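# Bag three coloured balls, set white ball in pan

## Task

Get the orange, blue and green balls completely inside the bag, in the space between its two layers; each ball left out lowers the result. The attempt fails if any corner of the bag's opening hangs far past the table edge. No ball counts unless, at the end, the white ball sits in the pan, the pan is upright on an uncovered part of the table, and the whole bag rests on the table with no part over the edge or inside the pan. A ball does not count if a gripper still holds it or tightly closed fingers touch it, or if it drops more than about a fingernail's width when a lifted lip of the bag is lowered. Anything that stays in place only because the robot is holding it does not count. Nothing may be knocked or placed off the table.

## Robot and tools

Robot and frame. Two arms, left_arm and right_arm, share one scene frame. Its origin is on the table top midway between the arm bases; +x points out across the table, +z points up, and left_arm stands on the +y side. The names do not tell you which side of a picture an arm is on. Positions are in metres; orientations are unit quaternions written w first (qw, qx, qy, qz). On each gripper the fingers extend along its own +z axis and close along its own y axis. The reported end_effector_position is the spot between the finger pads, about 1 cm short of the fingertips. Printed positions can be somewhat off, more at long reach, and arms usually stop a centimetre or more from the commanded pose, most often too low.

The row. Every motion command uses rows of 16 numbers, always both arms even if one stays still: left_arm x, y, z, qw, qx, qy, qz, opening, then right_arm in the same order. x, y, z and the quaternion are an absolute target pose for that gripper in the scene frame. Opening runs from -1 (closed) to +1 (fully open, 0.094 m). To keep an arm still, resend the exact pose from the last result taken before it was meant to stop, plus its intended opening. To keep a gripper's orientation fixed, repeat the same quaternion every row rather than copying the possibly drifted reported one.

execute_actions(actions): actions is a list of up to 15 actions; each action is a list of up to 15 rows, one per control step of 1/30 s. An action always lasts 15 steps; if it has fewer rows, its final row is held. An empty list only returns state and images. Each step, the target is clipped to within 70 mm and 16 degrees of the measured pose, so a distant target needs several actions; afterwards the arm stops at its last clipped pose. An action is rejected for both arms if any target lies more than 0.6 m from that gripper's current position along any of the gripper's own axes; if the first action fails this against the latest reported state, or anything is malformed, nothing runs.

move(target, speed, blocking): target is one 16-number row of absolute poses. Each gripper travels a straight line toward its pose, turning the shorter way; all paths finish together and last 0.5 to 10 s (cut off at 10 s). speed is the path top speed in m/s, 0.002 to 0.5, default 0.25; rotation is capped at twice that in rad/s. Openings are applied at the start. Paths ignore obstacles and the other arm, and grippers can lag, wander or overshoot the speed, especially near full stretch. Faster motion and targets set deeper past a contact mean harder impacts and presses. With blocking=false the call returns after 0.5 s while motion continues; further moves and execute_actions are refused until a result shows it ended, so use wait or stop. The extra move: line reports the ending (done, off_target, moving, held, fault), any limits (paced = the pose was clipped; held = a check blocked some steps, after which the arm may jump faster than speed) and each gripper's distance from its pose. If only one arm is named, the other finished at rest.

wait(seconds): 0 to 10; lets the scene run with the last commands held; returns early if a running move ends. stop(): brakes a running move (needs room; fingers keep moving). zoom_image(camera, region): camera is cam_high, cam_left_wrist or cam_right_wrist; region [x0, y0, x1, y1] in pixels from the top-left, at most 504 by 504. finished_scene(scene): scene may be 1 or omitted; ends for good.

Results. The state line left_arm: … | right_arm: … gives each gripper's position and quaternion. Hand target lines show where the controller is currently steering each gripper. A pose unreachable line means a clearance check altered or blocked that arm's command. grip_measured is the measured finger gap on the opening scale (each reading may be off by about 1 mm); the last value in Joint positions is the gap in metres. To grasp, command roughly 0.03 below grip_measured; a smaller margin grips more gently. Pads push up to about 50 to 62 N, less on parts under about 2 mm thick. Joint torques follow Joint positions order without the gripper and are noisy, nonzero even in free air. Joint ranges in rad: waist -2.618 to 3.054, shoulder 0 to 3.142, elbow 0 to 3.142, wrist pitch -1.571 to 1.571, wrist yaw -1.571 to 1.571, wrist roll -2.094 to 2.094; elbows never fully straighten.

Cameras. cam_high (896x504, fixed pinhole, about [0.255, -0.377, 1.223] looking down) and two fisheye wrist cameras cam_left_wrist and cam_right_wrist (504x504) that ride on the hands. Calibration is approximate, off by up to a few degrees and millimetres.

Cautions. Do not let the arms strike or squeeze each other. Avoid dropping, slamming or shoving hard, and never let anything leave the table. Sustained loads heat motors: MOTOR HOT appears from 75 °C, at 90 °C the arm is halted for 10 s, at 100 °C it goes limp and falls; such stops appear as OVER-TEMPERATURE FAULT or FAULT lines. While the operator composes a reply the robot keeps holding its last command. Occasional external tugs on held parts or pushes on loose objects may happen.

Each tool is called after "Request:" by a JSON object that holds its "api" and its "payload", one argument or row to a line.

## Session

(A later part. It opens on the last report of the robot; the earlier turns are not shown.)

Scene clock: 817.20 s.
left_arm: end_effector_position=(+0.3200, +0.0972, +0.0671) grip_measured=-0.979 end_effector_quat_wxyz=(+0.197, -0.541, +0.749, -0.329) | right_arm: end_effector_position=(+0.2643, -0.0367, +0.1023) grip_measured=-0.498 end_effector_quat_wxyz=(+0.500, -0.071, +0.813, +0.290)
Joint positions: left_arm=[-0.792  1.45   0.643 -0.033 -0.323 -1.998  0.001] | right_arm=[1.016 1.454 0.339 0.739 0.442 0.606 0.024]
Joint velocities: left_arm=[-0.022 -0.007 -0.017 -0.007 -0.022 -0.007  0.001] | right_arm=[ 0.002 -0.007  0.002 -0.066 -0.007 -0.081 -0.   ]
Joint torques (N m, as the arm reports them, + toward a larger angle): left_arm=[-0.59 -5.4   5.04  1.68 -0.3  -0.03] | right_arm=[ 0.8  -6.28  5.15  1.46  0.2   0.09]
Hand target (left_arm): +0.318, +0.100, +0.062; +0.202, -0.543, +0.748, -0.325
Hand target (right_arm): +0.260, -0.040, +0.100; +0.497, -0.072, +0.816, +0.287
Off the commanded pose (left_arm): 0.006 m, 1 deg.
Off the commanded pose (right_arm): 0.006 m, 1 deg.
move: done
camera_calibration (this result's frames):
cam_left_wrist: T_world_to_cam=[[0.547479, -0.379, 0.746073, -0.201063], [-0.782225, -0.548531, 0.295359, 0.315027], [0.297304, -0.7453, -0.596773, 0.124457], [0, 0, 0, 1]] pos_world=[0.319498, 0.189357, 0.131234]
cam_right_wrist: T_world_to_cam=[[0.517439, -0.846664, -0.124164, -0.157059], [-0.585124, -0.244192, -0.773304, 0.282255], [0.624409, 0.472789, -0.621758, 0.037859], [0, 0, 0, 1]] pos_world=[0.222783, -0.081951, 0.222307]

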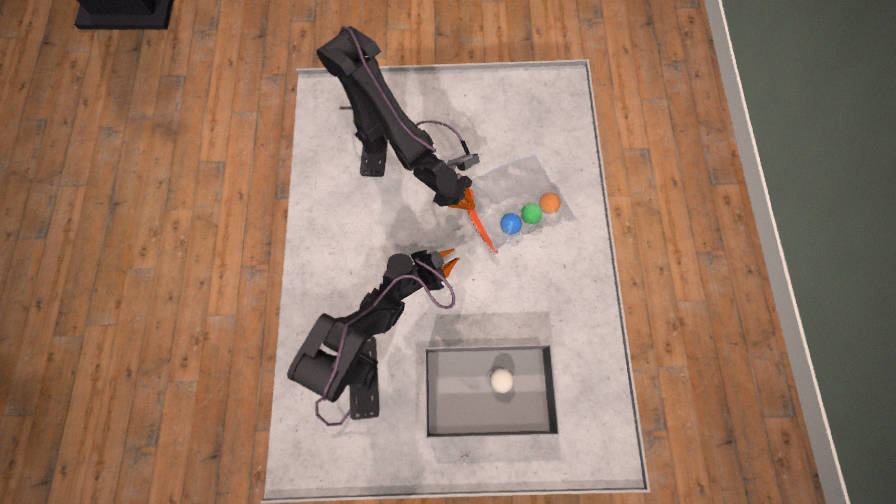

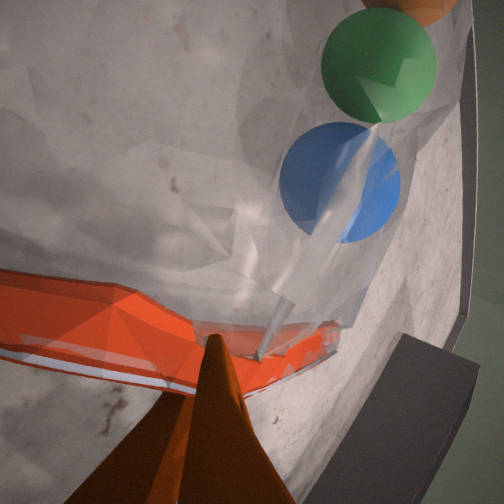

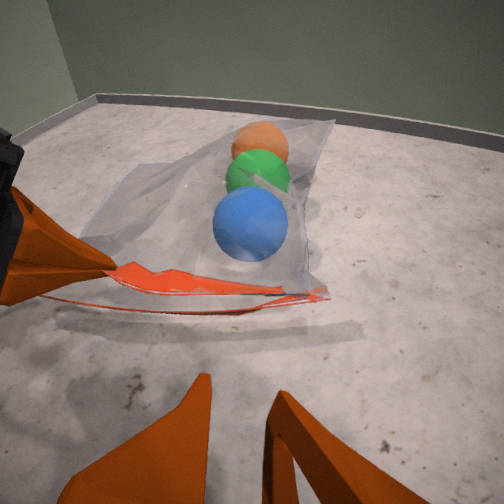

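Request:
{"api": "move", "payload": {
  "target": [0.318,0.10,0.042,0.2028,-0.543,0.7475,-0.3245,-1,0.26,-0.04,0.10,0.4967,-0.0714,0.8161,0.2868,-0.5],
  "speed": 0.04
}}

Request:
{"api": "move", "payload": {
  "target": [0.318,0.10,0.042,0.2028,-0.543,0.7475,-0.3245,-0.6,0.26,-0.04,0.10,0.4967,-0.0714,0.8161,0.2868,-0.5],
  "speed": 0.04
}}

Request:
{"api": "move", "payload": {
  "target": [0.28,0.125,0.055,0.2028,-0.543,0.7475,-0.3245,-0.6,0.26,-0.04,0.10,0.4967,-0.0714,0.8161,0.2868,-0.5],
  "speed": 0.05
}}

Scene clock: 824.37 s.
left_arm: end_effector_position=(+0.3203, +0.0977, +0.0467) grip_measured=-0.979 end_effector_quat_wxyz=(+0.198, -0.542, +0.748, -0.327) | right_arm: end_effector_position=(+0.2644, -0.0368, +0.1023) grip_measured=-0.498 end_effector_quat_wxyz=(+0.500, -0.071, +0.813, +0.290)
Joint positions: left_arm=[-0.792  1.51   0.599  0.068 -0.326 -1.999  0.001] | right_arm=[1.016 1.454 0.339 0.739 0.443 0.606 0.024]
Joint velocities: left_arm=[-0.017  0.012 -0.012  0.007 -0.081 -0.022 -0.   ] | right_arm=[ 0.007 -0.007  0.007 -0.037  0.037 -0.022  0.001]
Joint torques (N m, as the arm reports them, + toward a larger angle): left_arm=[-0.6  -5.54  4.61  1.65 -0.28 -0.03] | right_arm=[ 0.83 -6.38  5.14  1.51  0.19  0.1 ]
Hand target (left_arm): +0.318, +0.100, +0.042; +0.203, -0.543, +0.748, -0.324
Hand target (right_arm): +0.260, -0.040, +0.100; +0.497, -0.071, +0.816, +0.287
Off the commanded pose (left_arm): 0.006 m, 1 deg.
Off the commanded pose (right_arm): 0.006 m, 1 deg.
move: done
camera_calibration (this result's frames):
cam_left_wrist: T_world_to_cam=[[0.549211, -0.379938, 0.744321, -0.186179], [-0.780505, -0.551487, 0.294404, 0.321245], [0.298628, -0.742637, -0.599427, 0.111992], [0, 0, 0, 1]] pos_world=[0.319541, 0.189595, 0.111133]
cam_right_wrist: T_world_to_cam=[[0.517154, -0.846856, -0.124045, -0.157068], [-0.585115, -0.244035, -0.773361, 0.282284], [0.624654, 0.472527, -0.621712, 0.0377855], [0, 0, 0, 1]] pos_world=[0.222794, -0.0819811, 0.222315]

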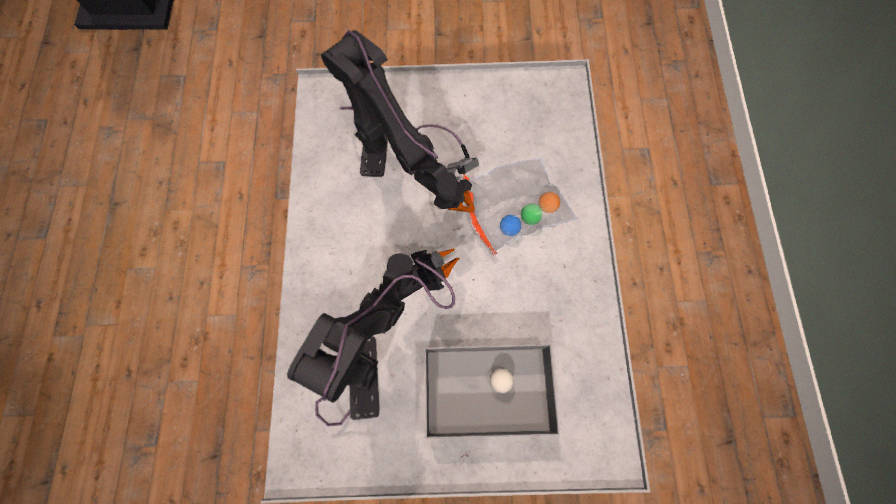

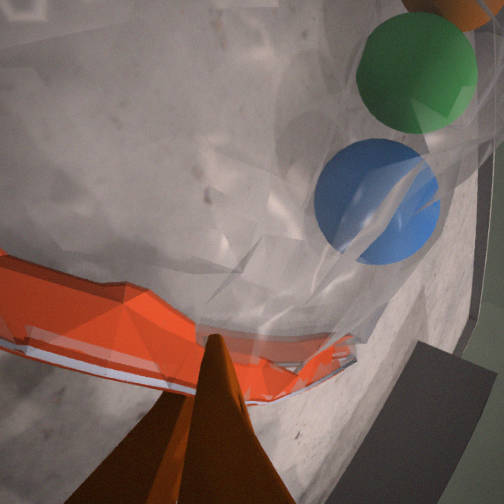

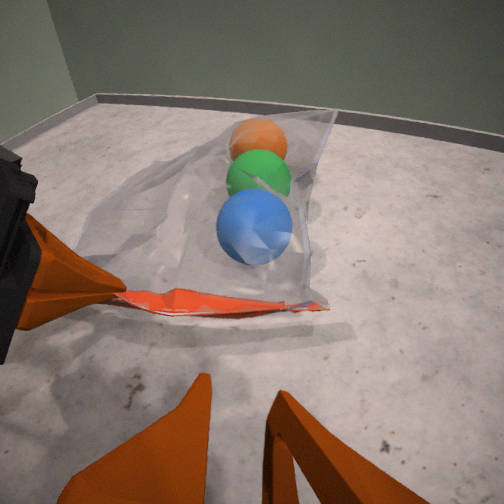

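Scene clock: 825.07 s.
left_arm: end_effector_position=(+0.3209, +0.0970, +0.0476) grip_measured=-0.603 end_effector_quat_wxyz=(+0.198, -0.542, +0.747, -0.330) | right_arm: end_effector_position=(+0.2644, -0.0368, +0.1023) grip_measured=-0.498 end_effector_quat_wxyz=(+0.500, -0.071, +0.813, +0.290)
Joint positions: left_arm=[-0.792  1.51   0.599  0.073 -0.326 -1.999  0.019] | right_arm=[1.016 1.454 0.339 0.739 0.443 0.606 0.024]
Joint velocities: left_arm=[-0.002 -0.007  0.012  0.007  0.007  0.022  0.001] | right_arm=[ 0.012  0.002 -0.002  0.037 -0.007 -0.007 -0.001]
Joint torques (N m, as the arm reports them, + toward a larger angle): left_arm=[-0.63 -5.68  4.63  1.66 -0.29 -0.01] | right_arm=[ 0.71 -6.37  5.19  1.5   0.19  0.1 ]
Hand target (left_arm): +0.318, +0.100, +0.042; +0.203, -0.543, +0.748, -0.324
Hand target (right_arm): +0.260, -0.040, +0.100; +0.497, -0.072, +0.816, +0.287
Off the commanded pose (left_arm): 0.007 m, 1 deg.
Off the commanded pose (right_arm): 0.006 m, 1 deg.
move: done
camera_calibration (this result's frames):
cam_left_wrist: T_world_to_cam=[[0.546645, -0.37689, 0.747752, -0.187062], [-0.781517, -0.550285, 0.293968, 0.3213], [0.300683, -0.745077, -0.595357, 0.111162], [0, 0, 0, 1]] pos_world=[0.319934, 0.189129, 0.111605]
cam_right_wrist: T_world_to_cam=[[0.517154, -0.846856, -0.124045, -0.157068], [-0.585115, -0.244035, -0.773361, 0.282284], [0.624654, 0.472527, -0.621712, 0.0377855], [0, 0, 0, 1]] pos_world=[0.222794, -0.0819811, 0.222315]

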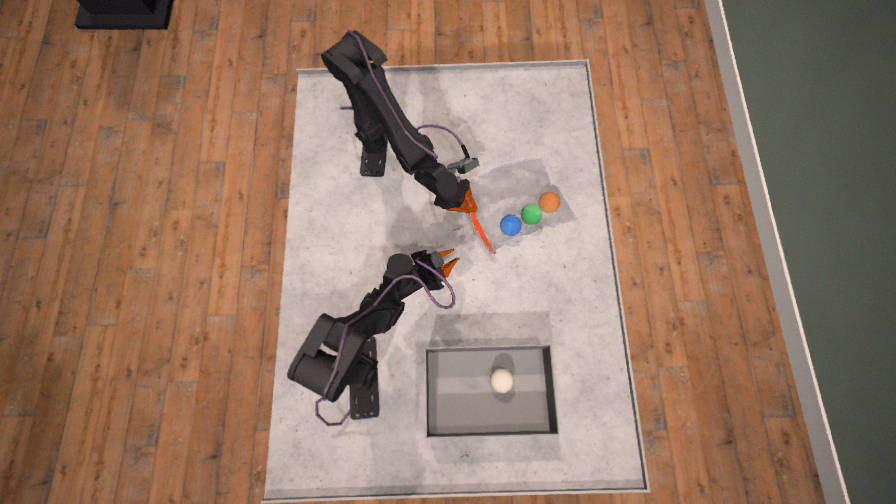

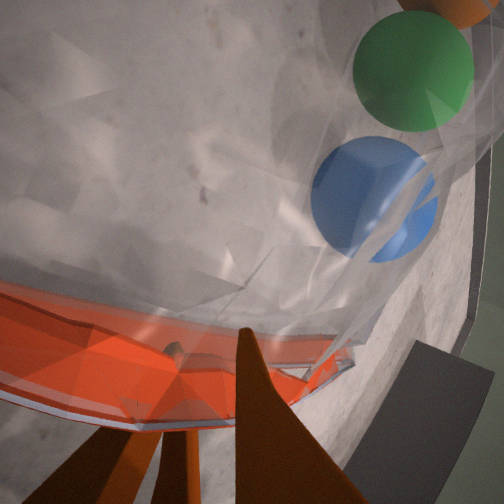

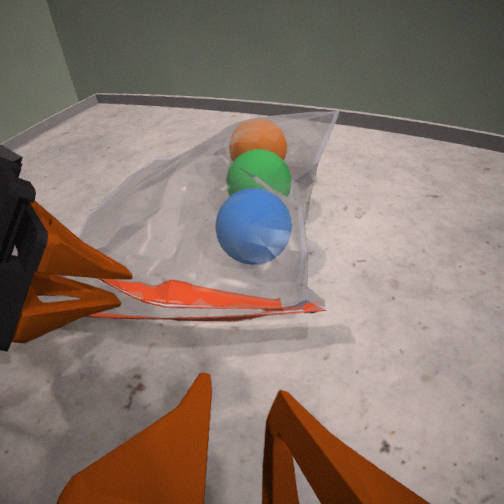

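Scene clock: 826.50 s.
left_arm: end_effector_position=(+0.2853, +0.1170, +0.0589) grip_measured=-0.603 end_effector_quat_wxyz=(+0.196, -0.541, +0.746, -0.335) | right_arm: end_effector_position=(+0.2644, -0.0368, +0.1023) grip_measured=-0.498 end_effector_quat_wxyz=(+0.500, -0.071, +0.813, +0.290)
Joint positions: left_arm=[-0.856  1.306  0.489 -0.027 -0.363 -2.05   0.019] | right_arm=[1.016 1.454 0.339 0.739 0.443 0.606 0.024]
Joint velocities: left_arm=[-0.002 -0.007 -0.007  0.007 -0.051 -0.022 -0.001] | right_arm=[-0.012 -0.002  0.002 -0.066  0.007  0.051  0.   ]
Joint torques (N m, as the arm reports them, + toward a larger angle): left_arm=[-0.59 -6.17  4.89  1.22 -0.35 -0.03] | right_arm=[ 0.76 -6.4   5.15  1.5   0.17  0.07]
Hand target (left_arm): +0.280, +0.125, +0.055; +0.202, -0.543, +0.748, -0.324
Hand target (right_arm): +0.260, -0.040, +0.100; +0.497, -0.072, +0.816, +0.287
Off the commanded pose (left_arm): 0.010 m, 2 deg.
Off the commanded pose (right_arm): 0.006 m, 1 deg.
move: done
camera_calibration (this result's frames):
cam_left_wrist: T_world_to_cam=[[0.542179, -0.370581, 0.754129, -0.168372], [-0.784811, -0.543972, 0.296928, 0.301185], [0.300189, -0.752837, -0.585767, 0.14403], [0, 0, 0, 1]] pos_world=[0.284425, 0.209871, 0.121912]
cam_right_wrist: T_world_to_cam=[[0.517154, -0.846856, -0.124045, -0.157068], [-0.585115, -0.244035, -0.773361, 0.282284], [0.624654, 0.472527, -0.621712, 0.0377855], [0, 0, 0, 1]] pos_world=[0.222794, -0.0819811, 0.222315]

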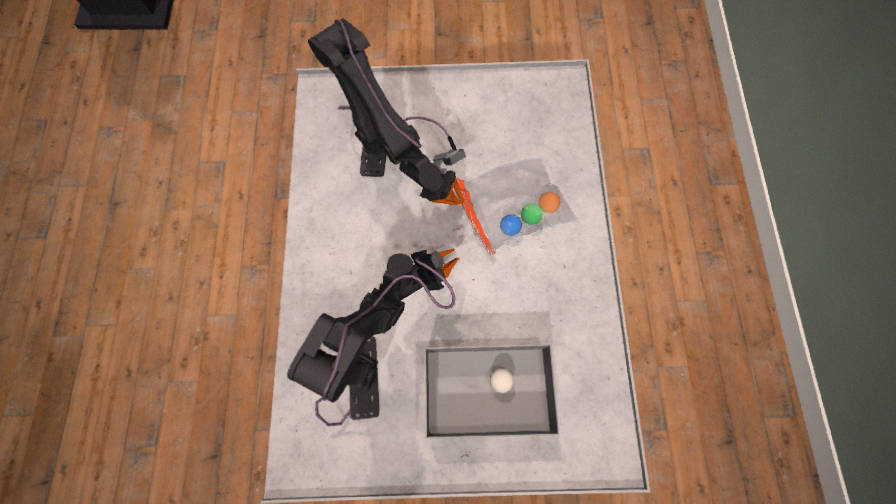

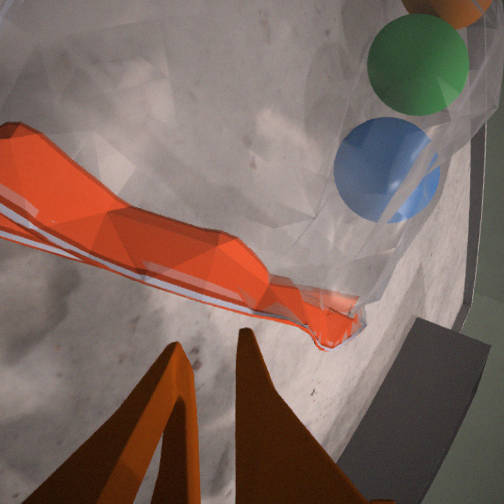

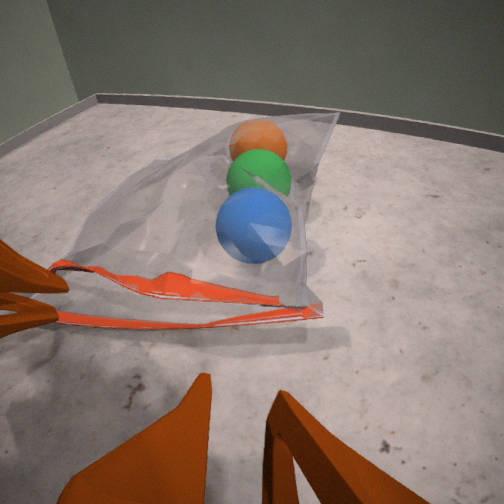

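Released. Raising the left arm clear.

Request:
{"api": "move", "payload": {
  "target": [0.265,0.16,0.15,0.2028,-0.543,0.7475,-0.3245,-0.6,0.26,-0.04,0.10,0.4967,-0.0714,0.8161,0.2868,-0.5],
  "speed": 0.12
}}

Request:
{"api": "zoom_image", "payload": {
  "camera": "cam_high",
  "region": [400,130,640,450]
}}

Scene clock: 830.70 s.
left_arm: end_effector_position=(+0.2642, +0.1599, +0.1399) grip_measured=-0.603 end_effector_quat_wxyz=(+0.200, -0.547, +0.748, -0.320) | right_arm: end_effector_position=(+0.2644, -0.0368, +0.1023) grip_measured=-0.498 end_effector_quat_wxyz=(+0.500, -0.071, +0.813, +0.290)
Joint positions: left_arm=[-0.819  0.966  0.667 -0.569 -0.354 -2.03   0.019] | right_arm=[1.016 1.454 0.339 0.739 0.443 0.606 0.024]
Joint velocities: left_arm=[-0.012  0.002  0.002  0.007  0.007  0.007 -0.001] | right_arm=[ 0.002 -0.002 -0.007 -0.007 -0.051 -0.037  0.   ]
Joint torques (N m, as the arm reports them, + toward a larger angle): left_arm=[ 0.6  -3.16 10.01  1.22 -0.14  0.2 ] | right_arm=[ 0.77 -6.37  5.18  1.49  0.19  0.11]
Hand target (left_arm): +0.265, +0.161, +0.151; +0.203, -0.543, +0.747, -0.325
Hand target (right_arm): +0.260, -0.040, +0.100; +0.497, -0.072, +0.816, +0.287
Off the commanded pose (left_arm): 0.010 m, 1 deg.
Off the commanded pose (right_arm): 0.006 m, 1 deg.
move: done
camera_calibration (this result's frames):
cam_left_wrist: T_world_to_cam=[[0.559357, -0.3816, 0.735868, -0.202313], [-0.771169, -0.565132, 0.293129, 0.284238], [0.304005, -0.731442, -0.610389, 0.22914], [0, 0, 0, 1]] pos_world=[0.262702, 0.251032, 0.205422]
cam_right_wrist: T_world_to_cam=[[0.517154, -0.846856, -0.124045, -0.157068], [-0.585115, -0.244035, -0.773361, 0.282284], [0.624654, 0.472527, -0.621712, 0.0377855], [0, 0, 0, 1]] pos_world=[0.222794, -0.0819811, 0.222315]

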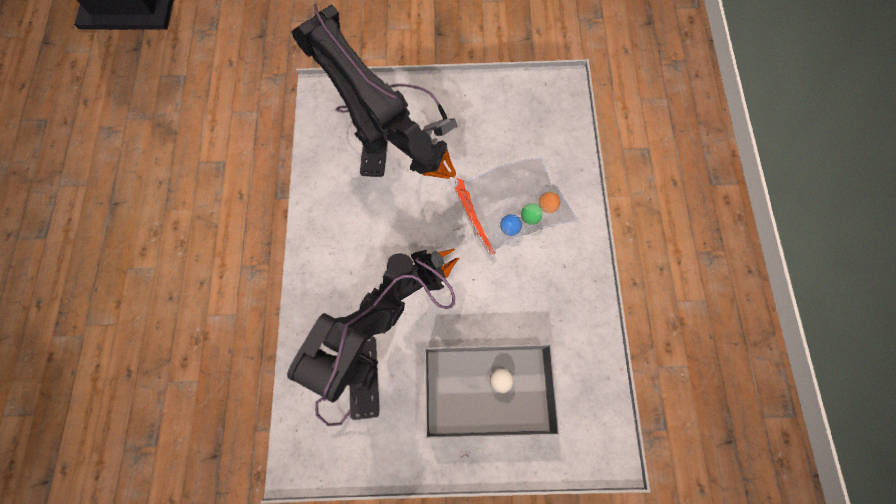

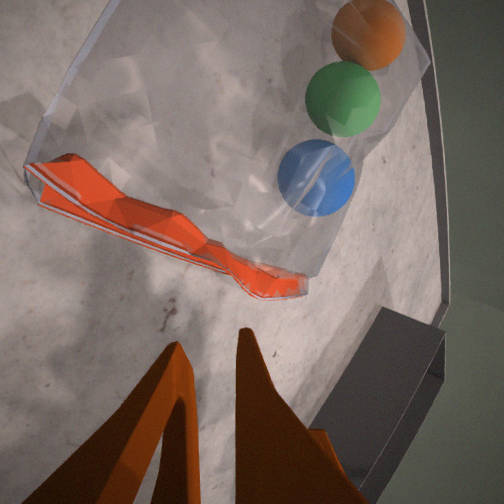

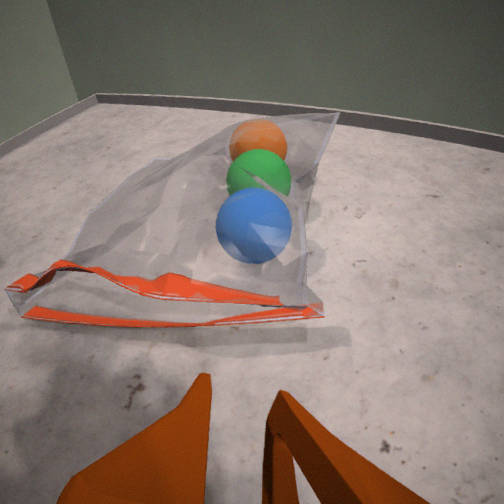

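Region (400, 130, 640, 450) of cam_high's 896x504 image, scaled by 1.575, with more detail than that image has; it fills the left 378 columns of this view, and the rest is white.

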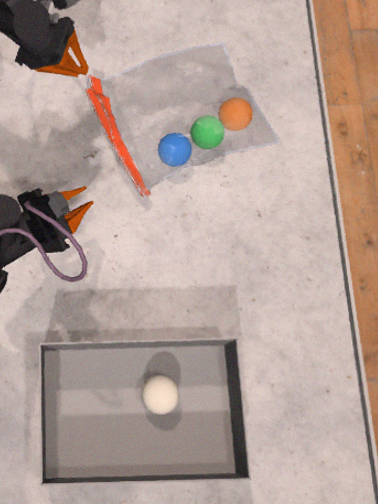

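All three balls are inside the bag, the bag is on the table, and the white ball is in the pan.

Request:
{"api": "finished_scene", "payload": {
  "scene": 1
}}

The scene is finished: the task was done.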